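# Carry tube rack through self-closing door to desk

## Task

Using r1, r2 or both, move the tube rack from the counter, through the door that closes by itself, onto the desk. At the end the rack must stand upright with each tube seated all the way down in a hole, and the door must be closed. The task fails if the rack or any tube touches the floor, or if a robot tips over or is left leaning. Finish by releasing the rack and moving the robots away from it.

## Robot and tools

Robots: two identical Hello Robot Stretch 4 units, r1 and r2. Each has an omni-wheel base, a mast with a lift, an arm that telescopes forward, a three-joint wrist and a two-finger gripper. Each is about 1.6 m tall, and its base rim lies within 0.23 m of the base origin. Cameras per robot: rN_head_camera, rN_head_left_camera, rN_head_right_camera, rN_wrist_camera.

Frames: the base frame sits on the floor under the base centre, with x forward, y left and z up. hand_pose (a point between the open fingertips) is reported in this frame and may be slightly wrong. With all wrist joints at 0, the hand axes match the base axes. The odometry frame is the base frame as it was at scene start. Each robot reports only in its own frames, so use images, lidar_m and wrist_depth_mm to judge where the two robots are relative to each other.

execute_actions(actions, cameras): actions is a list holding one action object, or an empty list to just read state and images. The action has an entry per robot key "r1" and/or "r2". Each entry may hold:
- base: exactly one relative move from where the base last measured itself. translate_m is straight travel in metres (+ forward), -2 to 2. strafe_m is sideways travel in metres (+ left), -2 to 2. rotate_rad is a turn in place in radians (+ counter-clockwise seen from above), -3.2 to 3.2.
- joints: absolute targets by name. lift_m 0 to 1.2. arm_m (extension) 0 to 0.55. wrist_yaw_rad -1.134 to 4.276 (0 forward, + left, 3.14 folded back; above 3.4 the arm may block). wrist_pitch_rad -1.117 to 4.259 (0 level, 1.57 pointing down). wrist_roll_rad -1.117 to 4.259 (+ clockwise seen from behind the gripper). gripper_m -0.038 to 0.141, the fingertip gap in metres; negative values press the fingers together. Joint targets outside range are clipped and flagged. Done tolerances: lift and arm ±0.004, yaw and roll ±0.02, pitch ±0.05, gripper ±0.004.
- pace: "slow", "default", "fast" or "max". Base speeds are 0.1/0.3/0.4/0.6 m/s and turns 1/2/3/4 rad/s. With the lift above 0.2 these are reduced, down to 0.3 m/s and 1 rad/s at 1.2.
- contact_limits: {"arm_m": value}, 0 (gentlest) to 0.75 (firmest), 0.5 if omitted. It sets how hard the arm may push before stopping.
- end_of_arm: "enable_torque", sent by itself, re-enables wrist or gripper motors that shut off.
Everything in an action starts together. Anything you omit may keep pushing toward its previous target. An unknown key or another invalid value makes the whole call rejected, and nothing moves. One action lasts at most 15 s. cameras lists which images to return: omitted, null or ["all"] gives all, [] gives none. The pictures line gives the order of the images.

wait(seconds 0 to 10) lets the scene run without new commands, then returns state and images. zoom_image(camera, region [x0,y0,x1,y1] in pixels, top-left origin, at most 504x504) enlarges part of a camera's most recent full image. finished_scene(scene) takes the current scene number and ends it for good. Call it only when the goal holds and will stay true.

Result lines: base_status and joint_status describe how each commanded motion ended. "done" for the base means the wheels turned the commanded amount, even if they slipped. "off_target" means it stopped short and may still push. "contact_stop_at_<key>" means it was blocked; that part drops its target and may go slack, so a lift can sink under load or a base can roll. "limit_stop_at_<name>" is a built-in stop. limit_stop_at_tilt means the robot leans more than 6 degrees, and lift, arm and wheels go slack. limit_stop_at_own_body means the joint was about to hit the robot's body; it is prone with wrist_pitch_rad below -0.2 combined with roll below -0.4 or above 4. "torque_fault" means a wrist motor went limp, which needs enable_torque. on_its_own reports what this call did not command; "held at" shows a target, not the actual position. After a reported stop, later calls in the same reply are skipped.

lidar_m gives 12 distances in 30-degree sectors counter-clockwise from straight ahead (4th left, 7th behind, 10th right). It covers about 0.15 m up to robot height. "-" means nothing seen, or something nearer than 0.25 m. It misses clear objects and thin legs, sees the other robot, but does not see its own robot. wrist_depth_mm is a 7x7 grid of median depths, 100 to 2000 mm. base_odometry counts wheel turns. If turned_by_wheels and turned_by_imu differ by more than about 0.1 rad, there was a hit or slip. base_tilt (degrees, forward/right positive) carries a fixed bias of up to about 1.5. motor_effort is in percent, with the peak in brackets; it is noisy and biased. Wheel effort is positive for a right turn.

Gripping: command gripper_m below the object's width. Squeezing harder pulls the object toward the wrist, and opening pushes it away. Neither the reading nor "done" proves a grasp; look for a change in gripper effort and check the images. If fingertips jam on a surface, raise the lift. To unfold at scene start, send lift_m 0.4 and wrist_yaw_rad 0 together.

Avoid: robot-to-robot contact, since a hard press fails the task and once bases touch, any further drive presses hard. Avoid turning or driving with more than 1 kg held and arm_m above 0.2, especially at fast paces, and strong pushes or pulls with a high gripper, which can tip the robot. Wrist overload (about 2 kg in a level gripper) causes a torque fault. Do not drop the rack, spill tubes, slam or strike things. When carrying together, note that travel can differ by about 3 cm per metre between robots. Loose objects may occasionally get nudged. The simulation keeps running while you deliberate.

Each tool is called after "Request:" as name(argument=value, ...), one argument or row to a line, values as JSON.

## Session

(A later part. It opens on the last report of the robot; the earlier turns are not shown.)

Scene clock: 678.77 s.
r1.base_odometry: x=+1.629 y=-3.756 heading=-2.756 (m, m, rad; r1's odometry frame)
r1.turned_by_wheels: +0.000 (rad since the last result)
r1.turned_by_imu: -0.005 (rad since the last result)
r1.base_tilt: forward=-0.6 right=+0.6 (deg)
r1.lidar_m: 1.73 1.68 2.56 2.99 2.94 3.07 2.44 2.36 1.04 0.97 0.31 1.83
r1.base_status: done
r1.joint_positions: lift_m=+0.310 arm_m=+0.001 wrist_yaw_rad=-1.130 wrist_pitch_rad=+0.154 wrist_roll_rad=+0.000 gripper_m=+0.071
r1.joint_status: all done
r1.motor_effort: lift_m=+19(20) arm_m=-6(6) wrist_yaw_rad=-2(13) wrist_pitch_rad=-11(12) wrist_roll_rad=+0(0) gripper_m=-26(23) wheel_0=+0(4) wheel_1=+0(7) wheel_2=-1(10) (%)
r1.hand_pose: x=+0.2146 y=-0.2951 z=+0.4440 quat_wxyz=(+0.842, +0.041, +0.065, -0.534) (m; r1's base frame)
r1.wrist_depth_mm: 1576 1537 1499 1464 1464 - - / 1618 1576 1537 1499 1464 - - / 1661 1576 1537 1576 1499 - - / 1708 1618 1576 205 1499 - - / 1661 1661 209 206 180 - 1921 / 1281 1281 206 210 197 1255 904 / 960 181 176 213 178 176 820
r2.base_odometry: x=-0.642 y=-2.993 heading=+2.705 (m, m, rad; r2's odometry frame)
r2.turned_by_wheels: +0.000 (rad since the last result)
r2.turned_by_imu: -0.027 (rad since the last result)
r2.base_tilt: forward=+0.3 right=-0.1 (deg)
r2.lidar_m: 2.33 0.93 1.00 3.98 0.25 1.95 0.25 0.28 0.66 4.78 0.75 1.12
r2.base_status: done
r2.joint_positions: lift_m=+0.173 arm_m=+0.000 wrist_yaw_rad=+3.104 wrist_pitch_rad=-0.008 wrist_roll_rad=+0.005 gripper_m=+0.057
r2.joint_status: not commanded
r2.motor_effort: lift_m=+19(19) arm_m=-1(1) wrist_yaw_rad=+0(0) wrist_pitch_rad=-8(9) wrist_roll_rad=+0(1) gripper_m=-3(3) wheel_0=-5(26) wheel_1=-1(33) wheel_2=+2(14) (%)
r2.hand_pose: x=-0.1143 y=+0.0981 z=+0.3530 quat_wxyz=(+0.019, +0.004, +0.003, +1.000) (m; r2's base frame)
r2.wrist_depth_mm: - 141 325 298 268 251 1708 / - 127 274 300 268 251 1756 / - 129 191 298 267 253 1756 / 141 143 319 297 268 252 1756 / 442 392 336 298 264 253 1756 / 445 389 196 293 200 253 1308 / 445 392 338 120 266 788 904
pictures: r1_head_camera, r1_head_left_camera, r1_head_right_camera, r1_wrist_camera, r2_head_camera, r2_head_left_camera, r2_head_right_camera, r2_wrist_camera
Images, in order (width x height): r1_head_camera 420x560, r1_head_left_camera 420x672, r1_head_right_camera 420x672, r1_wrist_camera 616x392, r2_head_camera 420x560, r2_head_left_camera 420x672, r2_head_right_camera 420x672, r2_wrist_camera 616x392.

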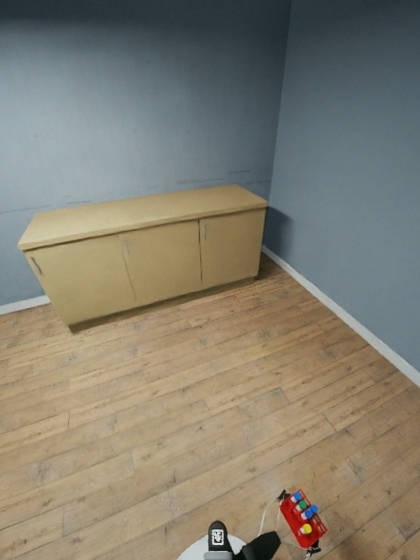

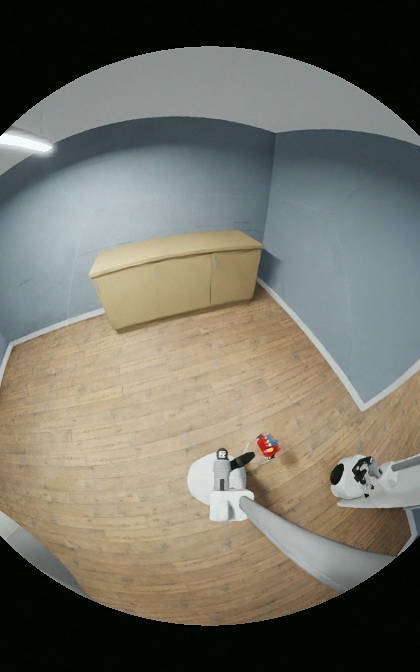

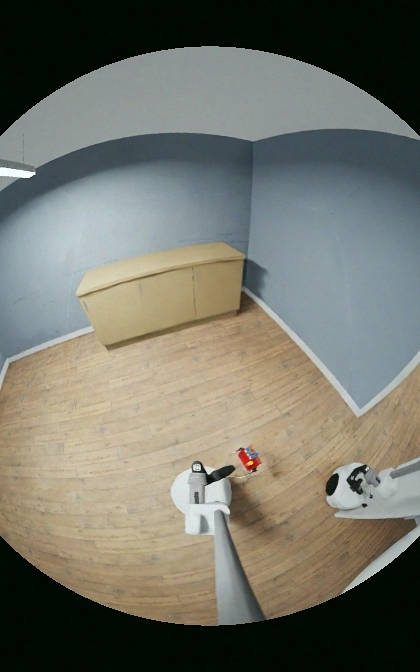

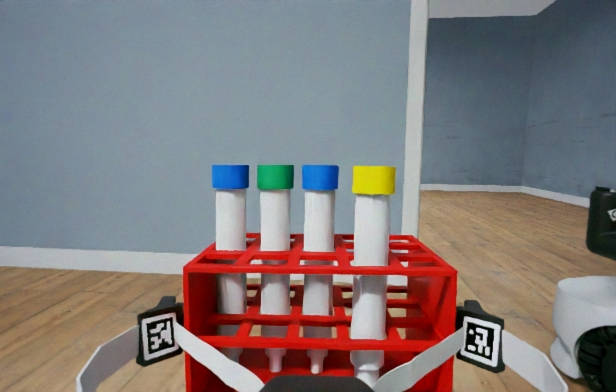

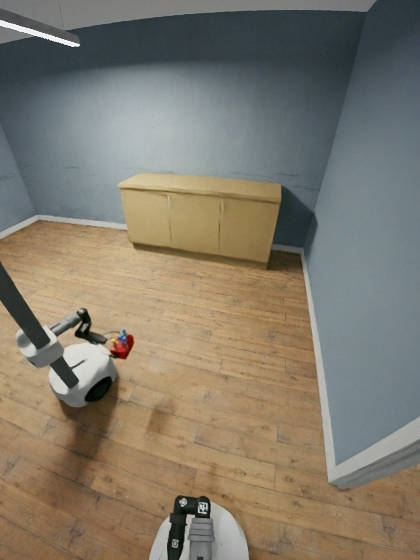

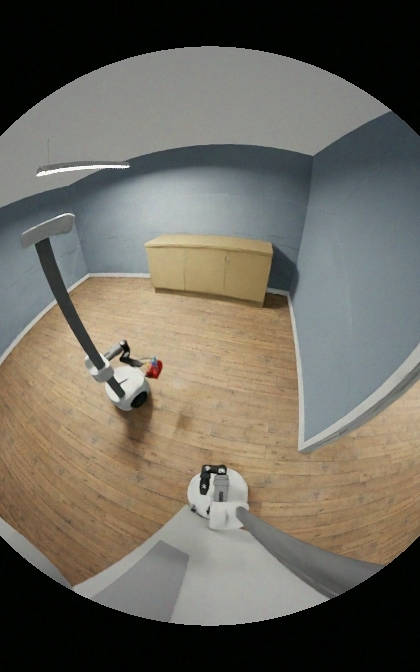

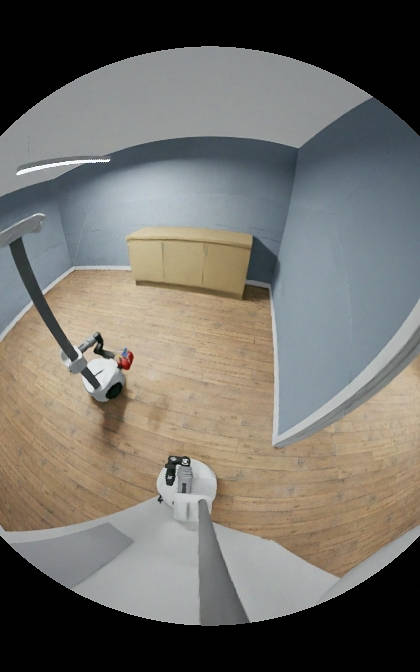

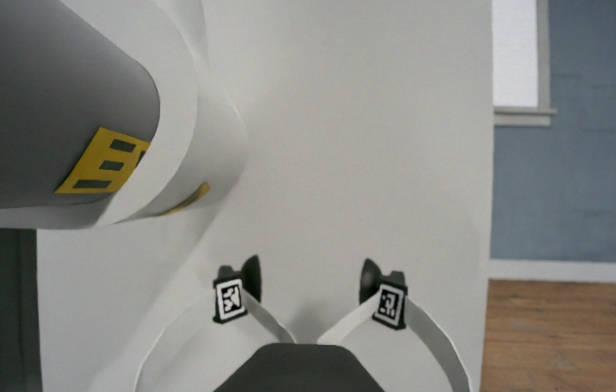

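Request:
execute_actions(
  actions=[
    {"r1": {"base": {"strafe_m": -0.03}, "joints": {"lift_m": 0.26}, "pace": "max"}, "r2": {"base": {"rotate_rad": 0.335}, "pace": "max"}},
  ],
  cameras=["r2_head_left_camera", "r2_wrist_camera"],
)

Scene clock: 760.00 s.
r1.base_odometry: x=+1.617 y=-3.729 heading=-2.757 (m, m, rad; r1's odometry frame)
r1.turned_by_wheels: +0.000 (rad since the last result)
r1.turned_by_imu: -0.001 (rad since the last result)
r1.base_tilt: forward=-0.5 right=+0.7 (deg)
r1.lidar_m: 1.71 1.70 2.53 3.02 2.98 3.05 2.42 2.38 1.00 0.94 0.31 1.75
r1.base_status: done
r1.joint_positions: lift_m=+0.260 arm_m=+0.001 wrist_yaw_rad=-1.130 wrist_pitch_rad=+0.154 wrist_roll_rad=+0.000 gripper_m=+0.071
r1.joint_status: all done
r1.motor_effort: lift_m=+18(18) arm_m=-6(6) wrist_yaw_rad=-2(2) wrist_pitch_rad=-11(12) wrist_roll_rad=+0(1) gripper_m=-22(27) wheel_0=-1(6) wheel_1=-2(10) wheel_2=+0(1) (%)
r1.hand_pose: x=+0.2146 y=-0.2951 z=+0.3940 quat_wxyz=(+0.842, +0.041, +0.065, -0.534) (m; r1's base frame)
r1.wrist_depth_mm: 1618 1576 1464 1430 1430 - - / 1618 1576 1537 1430 1464 - - / 1618 1576 1576 1464 1464 - - / 1661 1618 1537 204 1499 - - / 1618 1661 208 206 182 1863 1983 / 1182 1182 206 208 197 1118 866 / 854 181 176 212 177 176 809
r2.base_odometry: x=-0.643 y=-2.993 heading=+3.040 (m, m, rad; r2's odometry frame)
r2.turned_by_wheels: +0.335 (rad since the last result)
r2.turned_by_imu: +0.336 (rad since the last result)
r2.base_tilt: forward=+0.3 right=-0.3 (deg)
r2.lidar_m: 0.90 0.91 3.99 0.25 0.25 0.25 0.25 0.43 4.78 0.75 0.88 2.33
r2.base_status: done
r2.joint_positions: lift_m=+0.173 arm_m=+0.000 wrist_yaw_rad=+3.104 wrist_pitch_rad=-0.008 wrist_roll_rad=+0.005 gripper_m=+0.057
r2.joint_status: not commanded
r2.motor_effort: lift_m=+19(19) arm_m=-1(1) wrist_yaw_rad=+0(0) wrist_pitch_rad=-9(9) wrist_roll_rad=+1(1) gripper_m=-4(2) wheel_0=-5(15) wheel_1=-2(9) wheel_2=+6(10) (%)
r2.hand_pose: x=-0.1143 y=+0.0981 z=+0.3530 quat_wxyz=(+0.019, +0.004, +0.003, +1.000) (m; r2's base frame)
r2.wrist_depth_mm: - 141 387 322 258 216 - / - 127 274 320 258 216 195 / - 129 191 320 258 217 193 / 141 142 366 319 259 217 193 / 1808 609 415 320 253 216 193 / 1060 609 196 307 200 216 194 / 788 615 415 120 255 209 -
pictures: r2_head_left_camera, r2_wrist_camera
Images, in order (width x height): r2_head_left_camera 420x672, r2_wrist_camera 616x392.

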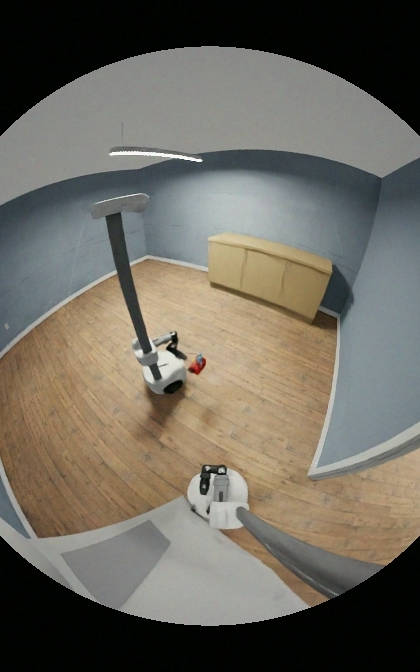

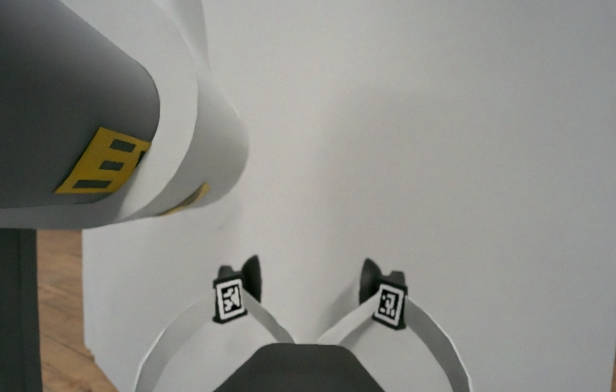

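Request:
execute_actions(
  actions=[
    {"r1": {"base": {"strafe_m": -0.35}, "joints": {"lift_m": 0.22}, "pace": "max"}, "r2": {"base": {"strafe_m": 0.355}, "pace": "fast"}},
  ],
)

Scene clock: 777.40 s.
r1.base_odometry: x=+1.486 y=-3.404 heading=-2.757 (m, m, rad; r1's odometry frame)
r1.turned_by_wheels: +0.000 (rad since the last result)
r1.turned_by_imu: -0.001 (rad since the last result)
r1.base_tilt: forward=-0.5 right=+0.7 (deg)
r1.lidar_m: 1.84 1.81 2.04 3.32 3.31 2.89 2.29 0.55 0.52 1.50 0.35 0.39
r1.base_status: done
r1.joint_positions: lift_m=+0.220 arm_m=+0.001 wrist_yaw_rad=-1.130 wrist_pitch_rad=+0.154 wrist_roll_rad=+0.000 gripper_m=+0.071
r1.joint_status: all done
r1.motor_effort: lift_m=+19(18) arm_m=-6(6) wrist_yaw_rad=-2(1) wrist_pitch_rad=-11(13) wrist_roll_rad=+0(1) gripper_m=-28(25) wheel_0=+0(12) wheel_1=+0(13) wheel_2=+0(1) (%)
r1.hand_pose: x=+0.2145 y=-0.2951 z=+0.3540 quat_wxyz=(+0.842, +0.041, +0.065, -0.534) (m; r1's base frame)
r1.wrist_depth_mm: 1229 1182 1182 1118 1118 - - / 1255 1205 1182 1160 1138 - - / 1281 1229 1205 1160 1160 - - / 1255 1255 1229 204 1205 - - / 1336 1255 211 206 178 1708 1756 / 1060 1060 206 208 196 1008 1098 / 788 182 177 211 177 175 809
r2.base_odometry: x=-0.679 y=-3.346 heading=+3.041 (m, m, rad; r2's odometry frame)
r2.turned_by_wheels: +0.000 (rad since the last result)
r2.turned_by_imu: -0.002 (rad since the last result)
r2.base_tilt: forward=+0.2 right=-0.2 (deg)
r2.lidar_m: 0.55 3.81 3.67 2.29 1.62 1.56 0.25 0.28 0.89 1.11 1.34 0.67
r2.base_status: done
r2.joint_positions: lift_m=+0.173 arm_m=+0.000 wrist_yaw_rad=+3.104 wrist_pitch_rad=-0.008 wrist_roll_rad=+0.005 gripper_m=+0.057
r2.joint_status: not commanded
r2.motor_effort: lift_m=+19(19) arm_m=-1(1) wrist_yaw_rad=+0(0) wrist_pitch_rad=-8(8) wrist_roll_rad=-1(2) gripper_m=-7(3) wheel_0=-1(14) wheel_1=+1(16) wheel_2=+5(6) (%)
r2.hand_pose: x=-0.1143 y=+0.0981 z=+0.3530 quat_wxyz=(+0.019, +0.004, +0.003, +1.000) (m; r2's base frame)
r2.wrist_depth_mm: - 141 329 1863 1708 1537 1397 / - 127 274 1921 1708 1537 1366 / - 129 191 1921 1708 1537 1397 / 141 142 327 1983 1708 1537 1366 / 473 404 343 1921 1708 1537 1366 / 477 404 197 1281 200 1308 1255 / 484 407 342 120 854 842 904
pictures: r1_head_camera, r1_head_left_camera, r1_head_right_camera, r1_wrist_camera, r2_head_camera, r2_head_left_camera, r2_head_right_camera, r2_wrist_camera
Images, in order (width x height): r1_head_camera 420x560, r1_head_left_camera 420x672, r1_head_right_camera 420x672, r1_wrist_camera 616x392, r2_head_camera 420x560, r2_head_left_camera 420x672, r2_head_right_camera 420x672, r2_wrist_camera 616x392.

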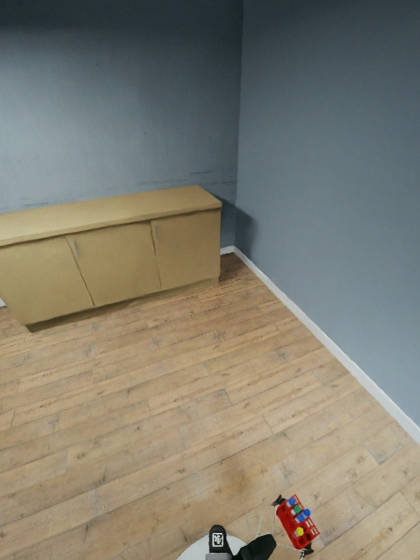

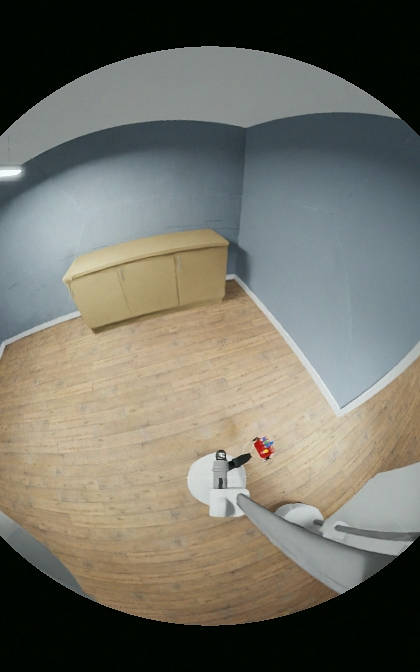

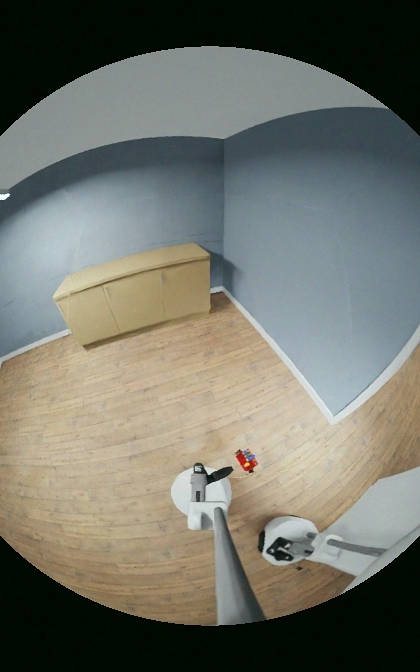

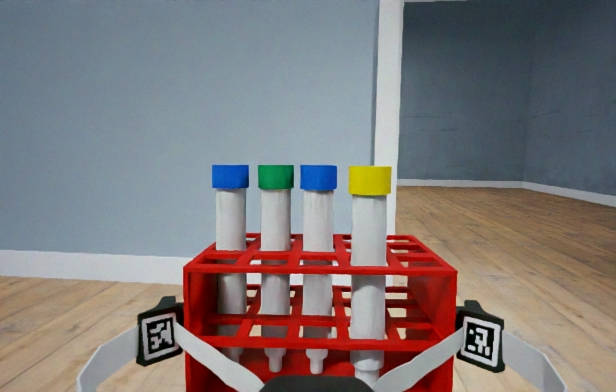

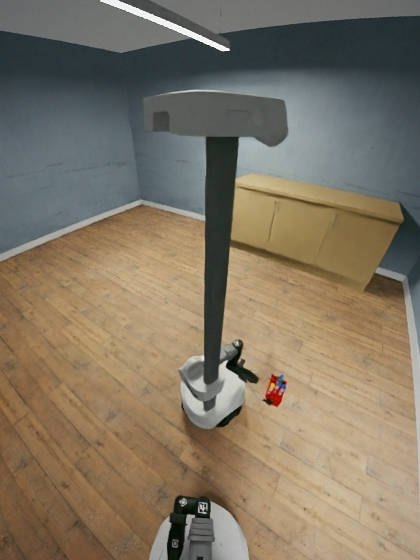

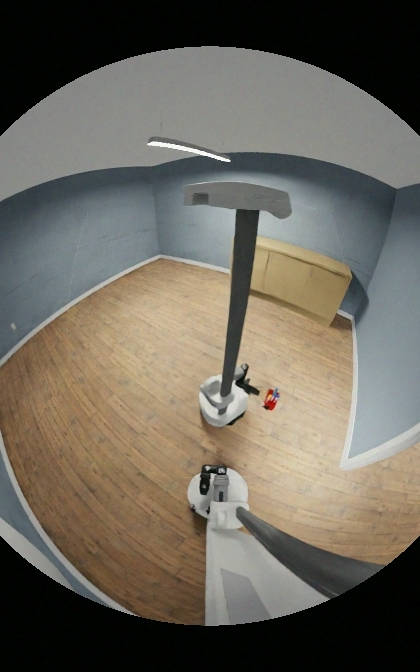

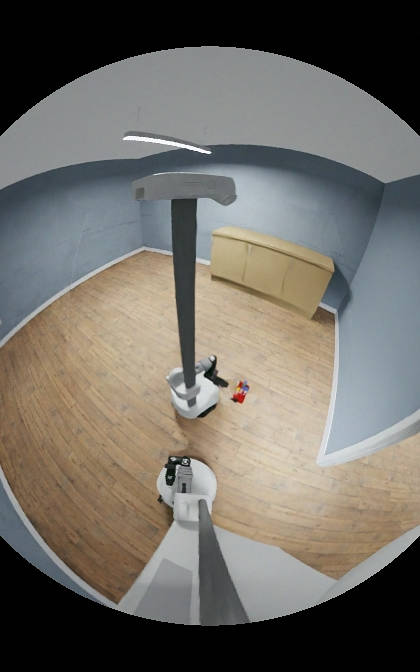

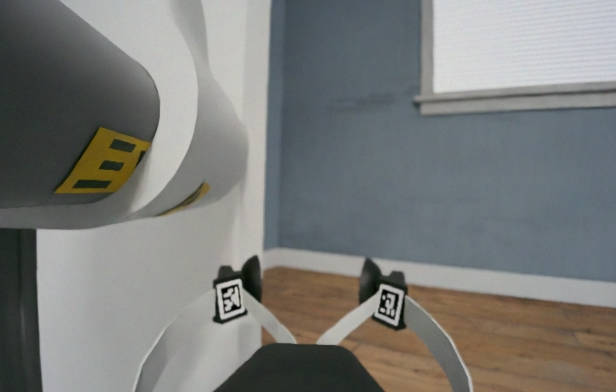

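Request:
execute_actions(
  actions=[
    {"r1": {"base": {"strafe_m": -1.66}, "pace": "max"}, "r2": {"base": {"strafe_m": 0.05}, "pace": "max"}},
  ],
)

Scene clock: 826.30 s.
r1.base_odometry: x=+0.863 y=-1.866 heading=-2.756 (m, m, rad; r1's odometry frame)
r1.turned_by_wheels: +0.000 (rad since the last result)
r1.turned_by_imu: -0.003 (rad since the last result)
r1.base_tilt: forward=-0.4 right=+0.8 (deg)
r1.lidar_m: 2.32 0.53 0.64 4.89 0.72 0.35 0.32 0.89 1.81 2.79 0.34 2.90
r1.base_status: done
r1.joint_positions: lift_m=+0.220 arm_m=+0.001 wrist_yaw_rad=-1.130 wrist_pitch_rad=+0.154 wrist_roll_rad=+0.000 gripper_m=+0.071
r1.joint_status: not commanded
r1.motor_effort: lift_m=+19(19) arm_m=-6(6) wrist_yaw_rad=-2(2) wrist_pitch_rad=-11(11) wrist_roll_rad=+0(0) gripper_m=-24(26) wheel_0=+1(12) wheel_1=+0(14) wheel_2=+0(1) (%)
r1.hand_pose: x=+0.2145 y=-0.2951 z=+0.3540 quat_wxyz=(+0.842, +0.041, +0.065, -0.534) (m; r1's base frame)
r1.wrist_depth_mm: - - - - - - - / - - - - - - - / - - - - - - - / - - - 205 - - - / 1708 1661 211 206 180 1756 1808 / 1078 1060 206 208 196 1042 1098 / 768 181 177 212 178 176 809
r2.base_odometry: x=-0.684 y=-3.396 heading=+3.040 (m, m, rad; r2's odometry frame)
r2.turned_by_wheels: +0.000 (rad since the last result)
r2.turned_by_imu: -0.001 (rad since the last result)
r2.base_tilt: forward=+0.3 right=-0.2 (deg)
r2.lidar_m: 2.65 3.76 3.63 2.23 1.60 1.53 0.25 0.25 0.76 1.17 1.38 2.54
r2.base_status: done
r2.joint_positions: lift_m=+0.173 arm_m=+0.000 wrist_yaw_rad=+3.104 wrist_pitch_rad=-0.008 wrist_roll_rad=+0.005 gripper_m=+0.057
r2.joint_status: not commanded
r2.motor_effort: lift_m=+19(20) arm_m=+0(1) wrist_yaw_rad=+0(0) wrist_pitch_rad=-9(8) wrist_roll_rad=-2(0) gripper_m=-3(6) wheel_0=-2(15) wheel_1=-5(12) wheel_2=+5(7) (%)
r2.hand_pose: x=-0.1143 y=+0.0981 z=+0.3530 quat_wxyz=(+0.019, +0.004, +0.003, +1.000) (m; r2's base frame)
r2.wrist_depth_mm: - 141 353 1863 1661 1464 1397 / - 128 272 1921 1708 1464 1366 / - 129 191 1863 1661 1499 1397 / 141 143 334 1921 1708 1499 1366 / 430 368 349 1863 1661 1464 1366 / 433 368 196 1281 199 1281 1281 / 436 370 353 120 854 854 904
pictures: r1_head_camera, r1_head_left_camera, r1_head_right_camera, r1_wrist_camera, r2_head_camera, r2_head_left_camera, r2_head_right_camera, r2_wrist_camera
Images, in order (width x height): r1_head_camera 420x560, r1_head_left_camera 420x672, r1_head_right_camera 420x672, r1_wrist_camera 616x392, r2_head_camera 420x560, r2_head_left_camera 420x672, r2_head_right_camera 420x672, r2_wrist_camera 616x392.

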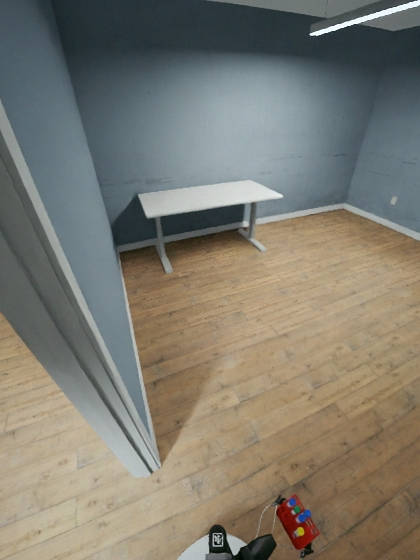

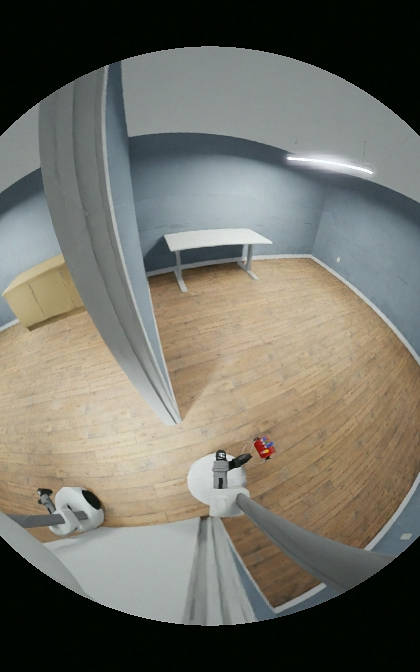

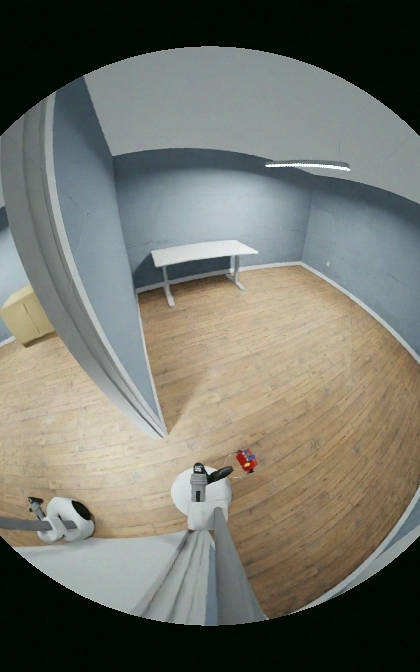

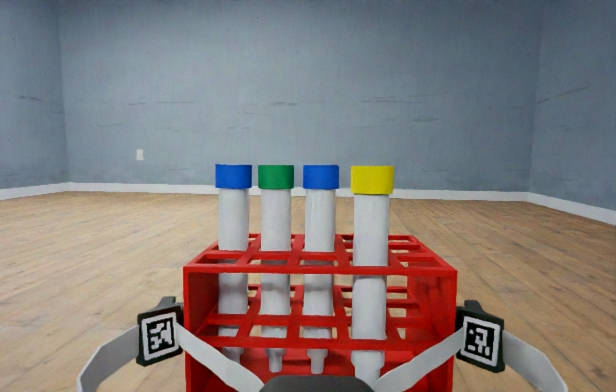

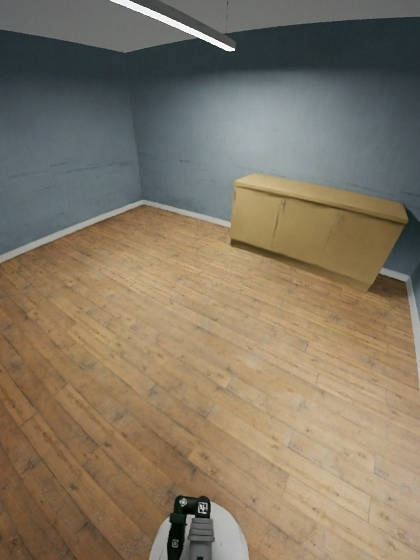

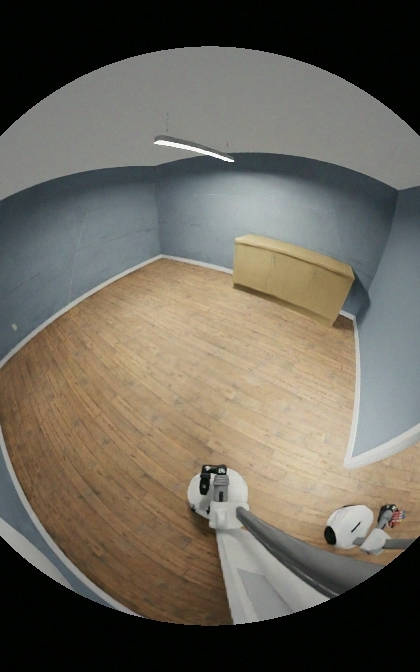

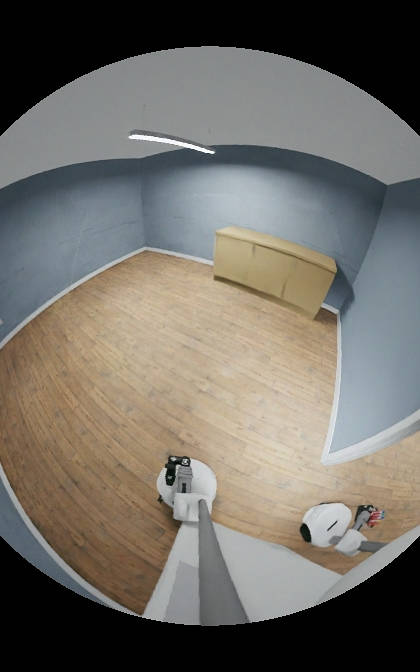

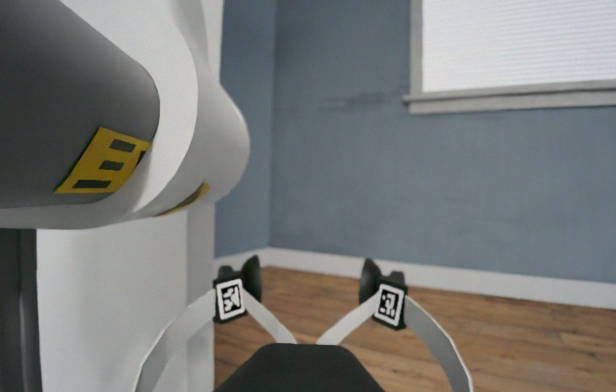

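Request:
zoom_image(
  camera="r1_head_camera",
  region=[120, 170, 300, 280],
)

Region (120, 170, 300, 280) of r1_head_camera's 420x560 image, scaled by 2.800, with more detail than that image has.

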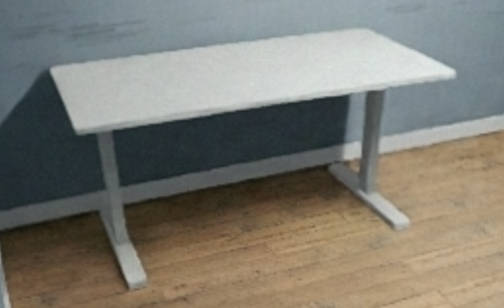

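Request:
execute_actions(
  actions=[
    {"r1": {"base": {"translate_m": 1.63}, "joints": {"lift_m": 0.68, "arm_m": 0.27, "wrist_yaw_rad": 0.0}, "pace": "max"}, "r2": {"base": {"strafe_m": 0.35}, "pace": "default"}},
  ],
  cameras=["r1_head_camera", "r1_wrist_camera", "r2_head_right_camera"],
)

Scene clock: 882.93 s.
r1.base_odometry: x=-0.648 y=-2.478 heading=-2.757 (m, m, rad; r1's odometry frame)
r1.turned_by_wheels: +0.000 (rad since the last result)
r1.turned_by_imu: +0.004 (rad since the last result)
r1.base_tilt: forward=-0.7 right=+0.6 (deg)
r1.lidar_m: 0.68 0.77 0.87 0.72 0.69 0.78 1.17 3.13 3.47 3.34 3.29 0.98
r1.base_status: done
r1.joint_positions: lift_m=+0.680 arm_m=+0.269 wrist_yaw_rad=+0.000 wrist_pitch_rad=+0.154 wrist_roll_rad=+0.000 gripper_m=+0.071
r1.joint_status: all done
r1.motor_effort: lift_m=+21(24) arm_m=+6(6) wrist_yaw_rad=-1(12) wrist_pitch_rad=-10(11) wrist_roll_rad=+0(0) gripper_m=-25(25) wheel_0=+0(7) wheel_1=-2(6) wheel_2=-1(12) (%)
r1.hand_pose: x=+0.7250 y=-0.0874 z=+0.8139 quat_wxyz=(+0.997, +0.000, +0.077, +0.000) (m; r1's base frame)
r1.wrist_depth_mm: 946 1008 1098 1205 1281 1366 1537 / 976 1042 1118 1229 1308 1430 1576 / 976 1042 1118 1205 1308 1397 1576 / 991 1042 1025 205 1025 1499 1661 / 668 668 210 206 180 691 691 / 436 430 206 209 196 462 521 / 317 182 176 211 178 176 1618
r2.base_odometry: x=-0.719 y=-3.744 heading=+3.040 (m, m, rad; r2's odometry frame)
r2.turned_by_wheels: +0.000 (rad since the last result)
r2.turned_by_imu: -0.002 (rad since the last result)
r2.base_tilt: forward=+0.2 right=-0.3 (deg)
r2.lidar_m: 2.80 3.48 3.34 1.99 1.45 1.36 1.41 1.31 1.03 0.81 1.82 2.71
r2.base_status: done
r2.joint_positions: lift_m=+0.173 arm_m=+0.000 wrist_yaw_rad=+3.104 wrist_pitch_rad=-0.008 wrist_roll_rad=+0.005 gripper_m=+0.057
r2.joint_status: not commanded
r2.motor_effort: lift_m=+19(19) arm_m=-1(1) wrist_yaw_rad=+0(0) wrist_pitch_rad=-8(8) wrist_roll_rad=+0(0) gripper_m=-3(3) wheel_0=+0(3) wheel_1=-1(3) wheel_2=+1(6) (%)
r2.hand_pose: x=-0.1143 y=+0.0981 z=+0.3530 quat_wxyz=(+0.019, +0.004, +0.003, +1.000) (m; r2's base frame)
r2.wrist_depth_mm: - 141 1921 1708 1499 1336 1229 / - 127 274 1661 1499 1308 1205 / - 129 190 1708 1499 1336 1182 / 141 143 1808 1661 1537 1336 1205 / 1255 1576 1863 1661 1499 1336 1205 / 1042 1205 196 1281 200 1281 1182 / 768 798 854 120 854 842 891
pictures: r1_head_camera, r1_wrist_camera, r2_head_right_camera
Images, in order (width x height): r1_head_camera 420x560, r1_wrist_camera 616x392, r2_head_right_camera 420x672.

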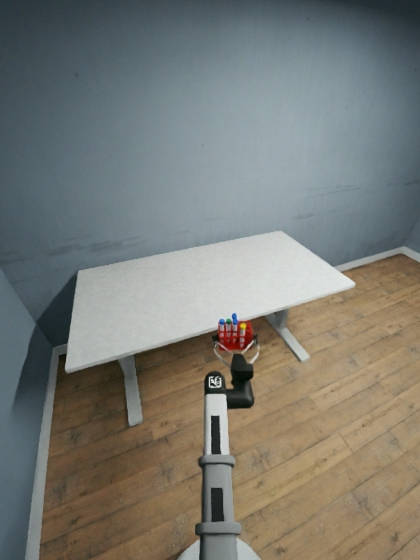

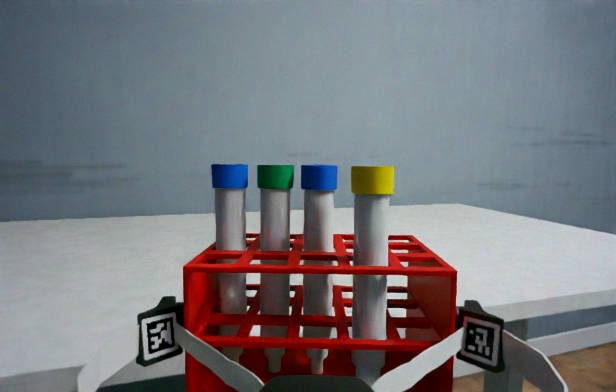

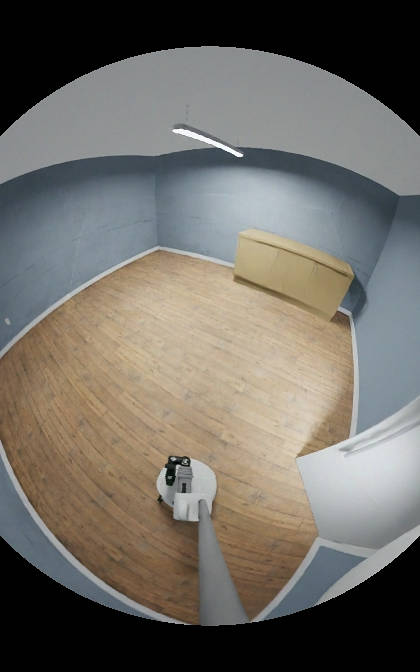

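Request:
execute_actions(
  actions=[
    {"r1": {"base": {"translate_m": 0.13}, "joints": {"lift_m": 0.647, "arm_m": 0.49}, "pace": "max"}},
  ],
  cameras=["r1_head_camera", "r1_wrist_camera", "r2_head_right_camera"],
)

Scene clock: 903.93 s.
r1.base_odometry: x=-0.768 y=-2.527 heading=-2.757 (m, m, rad; r1's odometry frame)
r1.turned_by_wheels: +0.000 (rad since the last result)
r1.turned_by_imu: -0.001 (rad since the last result)
r1.base_tilt: forward=-0.6 right=+0.7 (deg)
r1.lidar_m: 0.65 0.65 0.75 0.75 0.73 0.81 1.24 3.28 3.57 3.27 3.23 0.79
r1.base_status: done
r1.joint_positions: lift_m=+0.647 arm_m=+0.489 wrist_yaw_rad=+0.000 wrist_pitch_rad=+0.154 wrist_roll_rad=+0.000 gripper_m=+0.071
r1.joint_status: all done
r1.motor_effort: lift_m=+19(20) arm_m=+5(8) wrist_yaw_rad=-3(0) wrist_pitch_rad=-10(12) wrist_roll_rad=+0(0) gripper_m=-23(24) wheel_0=-1(7) wheel_1=-2(6) wheel_2=-1(11) (%)
r1.hand_pose: x=+0.9450 y=-0.0873 z=+0.7811 quat_wxyz=(+0.997, +0.000, +0.077, +0.000) (m; r1's base frame)
r1.wrist_depth_mm: 676 723 778 831 904 1008 1098 / 691 741 788 842 917 1008 1118 / 699 750 788 866 946 1042 1160 / 707 759 798 204 854 1025 1160 / 544 549 210 206 180 564 569 / 353 353 206 209 196 338 362 / 260 182 177 213 177 176 258
r2.base_odometry: x=-0.719 y=-3.744 heading=+3.040 (m, m, rad; r2's odometry frame)
r2.turned_by_wheels: +0.000 (rad since the last result)
r2.turned_by_imu: -0.001 (rad since the last result)
r2.base_tilt: forward=+0.2 right=-0.2 (deg)
r2.lidar_m: 2.83 3.45 3.33 1.99 1.45 1.36 1.44 1.33 1.28 1.34 1.81 2.70
r2.base_status: not commanded
r2.joint_positions: lift_m=+0.173 arm_m=+0.000 wrist_yaw_rad=+3.104 wrist_pitch_rad=-0.008 wrist_roll_rad=+0.005 gripper_m=+0.057
r2.joint_status: not commanded
r2.motor_effort: lift_m=+19(19) arm_m=-1(1) wrist_yaw_rad=+0(0) wrist_pitch_rad=-9(9) wrist_roll_rad=+0(0) gripper_m=-4(2) wheel_0=+0(0) wheel_1=-1(1) wheel_2=+1(1) (%)
r2.hand_pose: x=-0.1143 y=+0.0981 z=+0.3530 quat_wxyz=(+0.019, +0.004, +0.003, +1.000) (m; r2's base frame)
r2.wrist_depth_mm: - 141 1863 1708 1499 1336 1205 / - 127 276 1661 1499 1336 1182 / - 129 191 1708 1499 1308 1205 / 141 142 1863 1661 1464 1336 1205 / 1229 1618 1921 1708 1464 1336 1205 / 1042 1182 197 1281 200 1255 1182 / 768 788 854 120 854 854 904
pictures: r1_head_camera, r1_wrist_camera, r2_head_right_camera
Images, in order (width x height): r1_head_camera 420x560, r1_wrist_camera 616x392, r2_head_right_camera 420x672.

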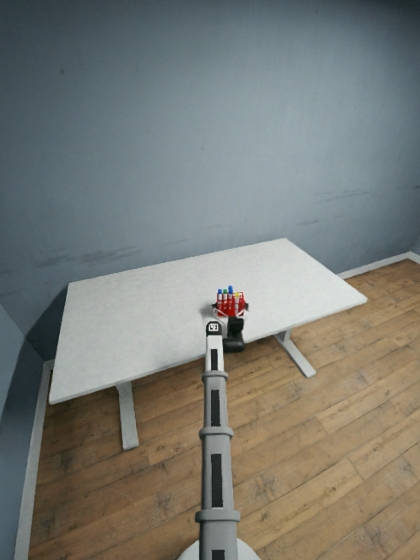

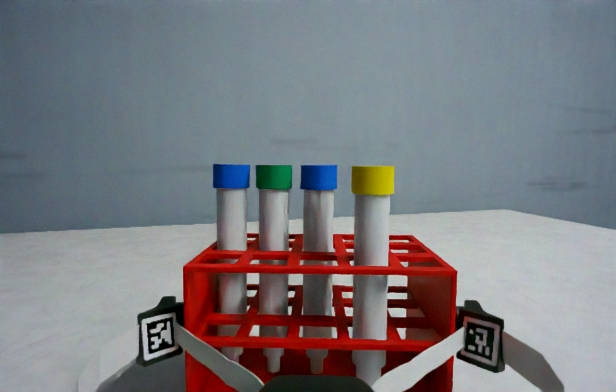

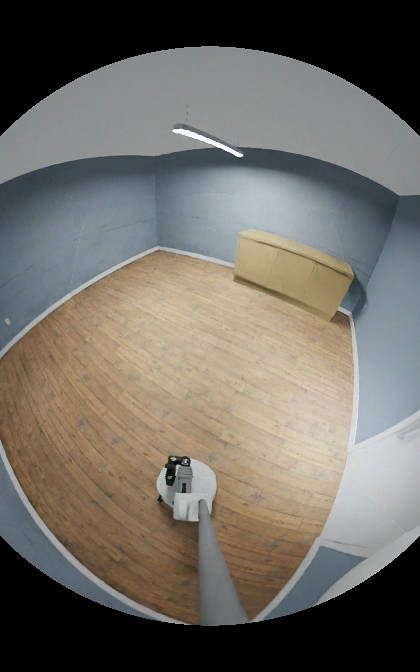

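Request:
execute_actions(
  actions=[
    {"r1": {"joints": {"lift_m": 0.631, "gripper_m": 0.141}, "pace": "fast"}},
  ],
  cameras=["r1_wrist_camera"],
)

Scene clock: 910.37 s.
r1.base_odometry: x=-0.768 y=-2.527 heading=-2.757 (m, m, rad; r1's odometry frame)
r1.turned_by_wheels: +0.000 (rad since the last result)
r1.turned_by_imu: -0.001 (rad since the last result)
r1.base_tilt: forward=-0.7 right=+0.6 (deg)
r1.lidar_m: 0.65 0.65 0.74 0.76 0.72 0.78 1.26 3.27 3.55 3.28 3.24 0.82
r1.base_status: not commanded
r1.joint_positions: lift_m=+0.631 arm_m=+0.489 wrist_yaw_rad=+0.000 wrist_pitch_rad=+0.153 wrist_roll_rad=+0.000 gripper_m=+0.141
r1.joint_status: all done
r1.motor_effort: lift_m=+18(19) arm_m=+6(6) wrist_yaw_rad=-3(3) wrist_pitch_rad=-7(11) wrist_roll_rad=+0(0) gripper_m=+1(24) wheel_0=-1(1) wheel_1=-1(2) wheel_2=-1(1) (%)
r1.hand_pose: x=+0.9450 y=-0.0873 z=+0.7655 quat_wxyz=(+0.997, +0.000, +0.076, +0.000) (m; r1's base frame)
r1.wrist_depth_mm: 683 715 778 831 904 976 1098 / 691 732 788 842 917 1025 1118 / 699 750 798 866 946 1008 1182 / 707 768 788 220 768 1008 1138 / 492 496 241 221 218 508 512 / 315 298 224 225 200 216 327 / 234 222 220 151 208 226 240
r2.base_odometry: x=-0.719 y=-3.744 heading=+3.040 (m, m, rad; r2's odometry frame)
r2.turned_by_wheels: +0.000 (rad since the last result)
r2.turned_by_imu: -0.001 (rad since the last result)
r2.base_tilt: forward=+0.2 right=-0.2 (deg)
r2.lidar_m: 2.82 3.46 3.33 2.02 1.45 1.35 1.43 1.32 1.28 1.31 1.83 2.72
r2.base_status: not commanded
r2.joint_positions: lift_m=+0.173 arm_m=+0.000 wrist_yaw_rad=+3.104 wrist_pitch_rad=-0.008 wrist_roll_rad=+0.005 gripper_m=+0.057
r2.joint_status: not commanded
r2.motor_effort: lift_m=+19(19) arm_m=-1(1) wrist_yaw_rad=+0(0) wrist_pitch_rad=-8(8) wrist_roll_rad=-1(0) gripper_m=-3(6) wheel_0=+0(0) wheel_1=-1(1) wheel_2=+1(1) (%)
r2.hand_pose: x=-0.1143 y=+0.0981 z=+0.3530 quat_wxyz=(+0.019, +0.004, +0.003, +1.000) (m; r2's base frame)
r2.wrist_depth_mm: - 141 1921 1708 1499 1336 1205 / - 127 274 1661 1464 1308 1182 / - 129 191 1708 1499 1336 1229 / 141 142 1863 1708 1464 1336 1205 / 1255 1618 1808 1708 1499 1308 1205 / 1042 1182 197 1281 200 1281 1160 / 788 788 866 120 854 842 904
pictures: r1_wrist_camera
Images, in order (width x height): r1_wrist_camera 616x392.

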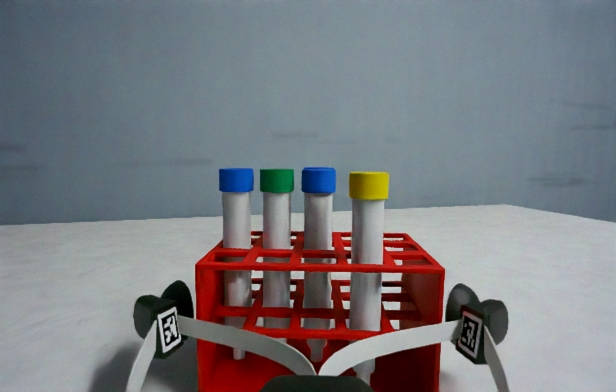

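Request:
execute_actions(
  actions=[
    {"r1": {"base": {"translate_m": -0.17}, "joints": {"arm_m": 0.2}, "pace": "max"}},
  ],
)

Scene clock: 915.33 s.
r1.base_odometry: x=-0.611 y=-2.463 heading=-2.757 (m, m, rad; r1's odometry frame)
r1.turned_by_wheels: +0.000 (rad since the last result)
r1.turned_by_imu: -0.001 (rad since the last result)
r1.base_tilt: forward=-0.5 right=+0.7 (deg)
r1.lidar_m: 0.82 0.81 0.89 0.66 0.67 0.75 1.36 3.11 3.40 3.33 3.30 1.03
r1.base_status: done
r1.joint_positions: lift_m=+0.631 arm_m=+0.201 wrist_yaw_rad=+0.000 wrist_pitch_rad=+0.153 wrist_roll_rad=+0.000 gripper_m=+0.141
r1.joint_status: all done
r1.motor_effort: lift_m=+18(18) arm_m=-6(5) wrist_yaw_rad=-1(3) wrist_pitch_rad=-7(7) wrist_roll_rad=+0(0) gripper_m=-1(0) wheel_0=+1(7) wheel_1=+2(5) wheel_2=-1(12) (%)
r1.hand_pose: x=+0.6570 y=-0.0875 z=+0.7655 quat_wxyz=(+0.997, +0.000, +0.076, +0.000) (m; r1's base frame)
r1.wrist_depth_mm: 1042 1098 1160 1281 1366 1499 1661 / 1042 1118 1182 1308 1397 1537 1708 / 1060 1118 1205 1308 1464 1618 1756 / 1042 1098 1138 699 1182 1182 1708 / 496 496 504 504 574 668 1808 / 1098 424 1255 1397 1537 217 1921 / 1138 1205 1308 151 1397 1336 1537
r2.base_odometry: x=-0.719 y=-3.744 heading=+3.040 (m, m, rad; r2's odometry frame)
r2.turned_by_wheels: +0.000 (rad since the last result)
r2.turned_by_imu: -0.001 (rad since the last result)
r2.base_tilt: forward=+0.3 right=-0.2 (deg)
r2.lidar_m: 2.82 3.44 3.33 2.01 1.44 1.35 1.41 1.33 1.28 1.33 1.83 2.70
r2.base_status: not commanded
r2.joint_positions: lift_m=+0.173 arm_m=+0.000 wrist_yaw_rad=+3.104 wrist_pitch_rad=-0.008 wrist_roll_rad=+0.005 gripper_m=+0.057
r2.joint_status: not commanded
r2.motor_effort: lift_m=+19(19) arm_m=-1(1) wrist_yaw_rad=+0(0) wrist_pitch_rad=-9(8) wrist_roll_rad=-1(1) gripper_m=-2(3) wheel_0=+0(0) wheel_1=-1(1) wheel_2=+1(1) (%)
r2.hand_pose: x=-0.1143 y=+0.0981 z=+0.3530 quat_wxyz=(+0.019, +0.004, +0.003, +1.000) (m; r2's base frame)
r2.wrist_depth_mm: - 141 1921 1661 1499 1336 1205 / - 127 274 1708 1499 1336 1182 / - 129 191 1661 1499 1366 1229 / 141 143 1756 1708 1499 1336 1205 / 1255 1618 1863 1708 1499 1336 1229 / 1060 1182 196 1281 199 1281 1160 / 778 788 854 120 854 854 891
pictures: r1_head_camera, r1_head_left_camera, r1_head_right_camera, r1_wrist_camera, r2_head_camera, r2_head_left_camera, r2_head_right_camera, r2_wrist_camera
Images, in order (width x height): r1_head_camera 420x560, r1_head_left_camera 420x672, r1_head_right_camera 420x672, r1_wrist_camera 616x392, r2_head_camera 420x560, r2_head_left_camera 420x672, r2_head_right_camera 420x672, r2_wrist_camera 616x392.

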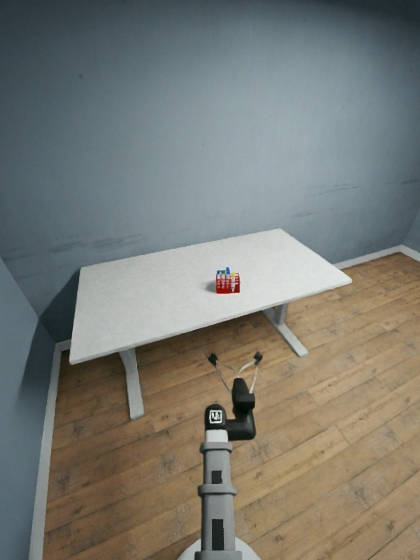

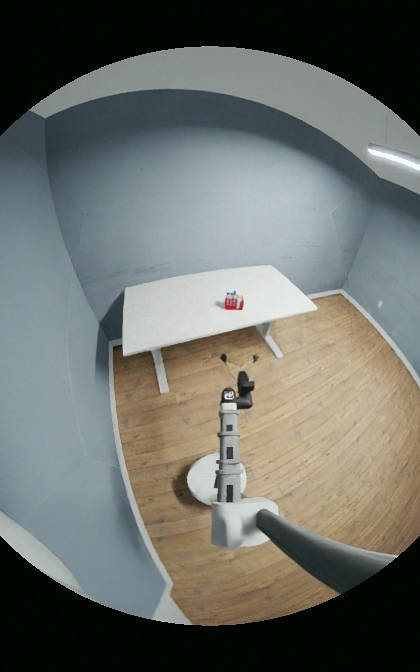

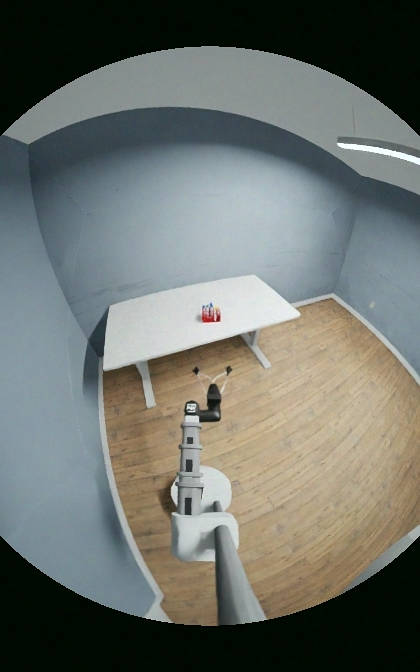

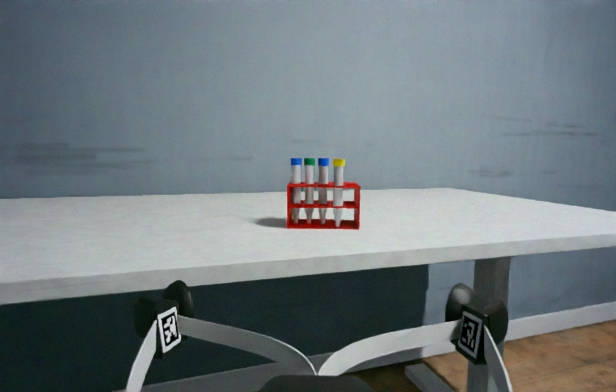

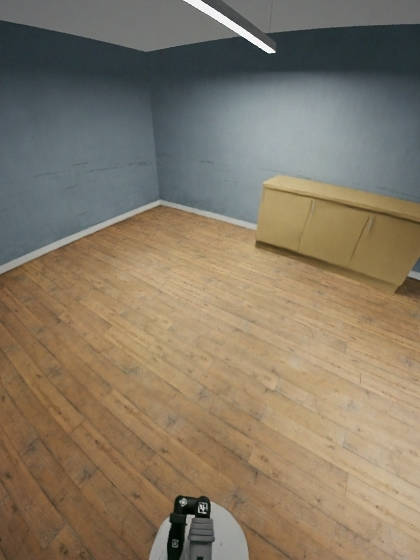

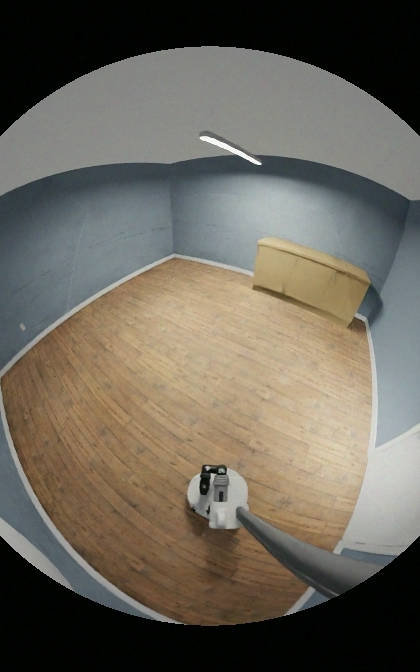

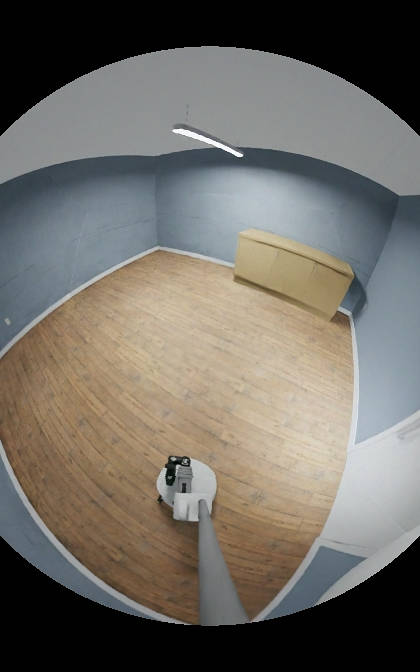

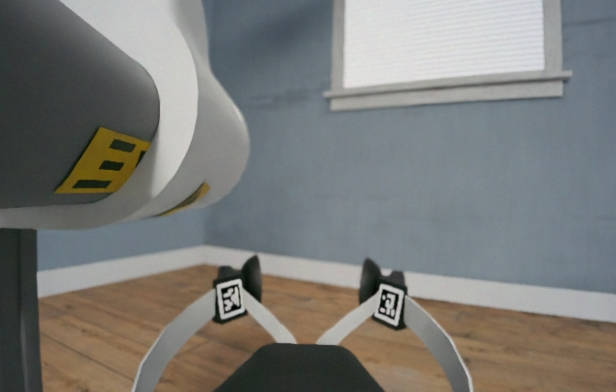

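The rack is upright on the desk with the tube caps level, the door is shut, and both robots are clear.

Request:
finished_scene(
  scene=2,
)

The scene is finished: the task was done.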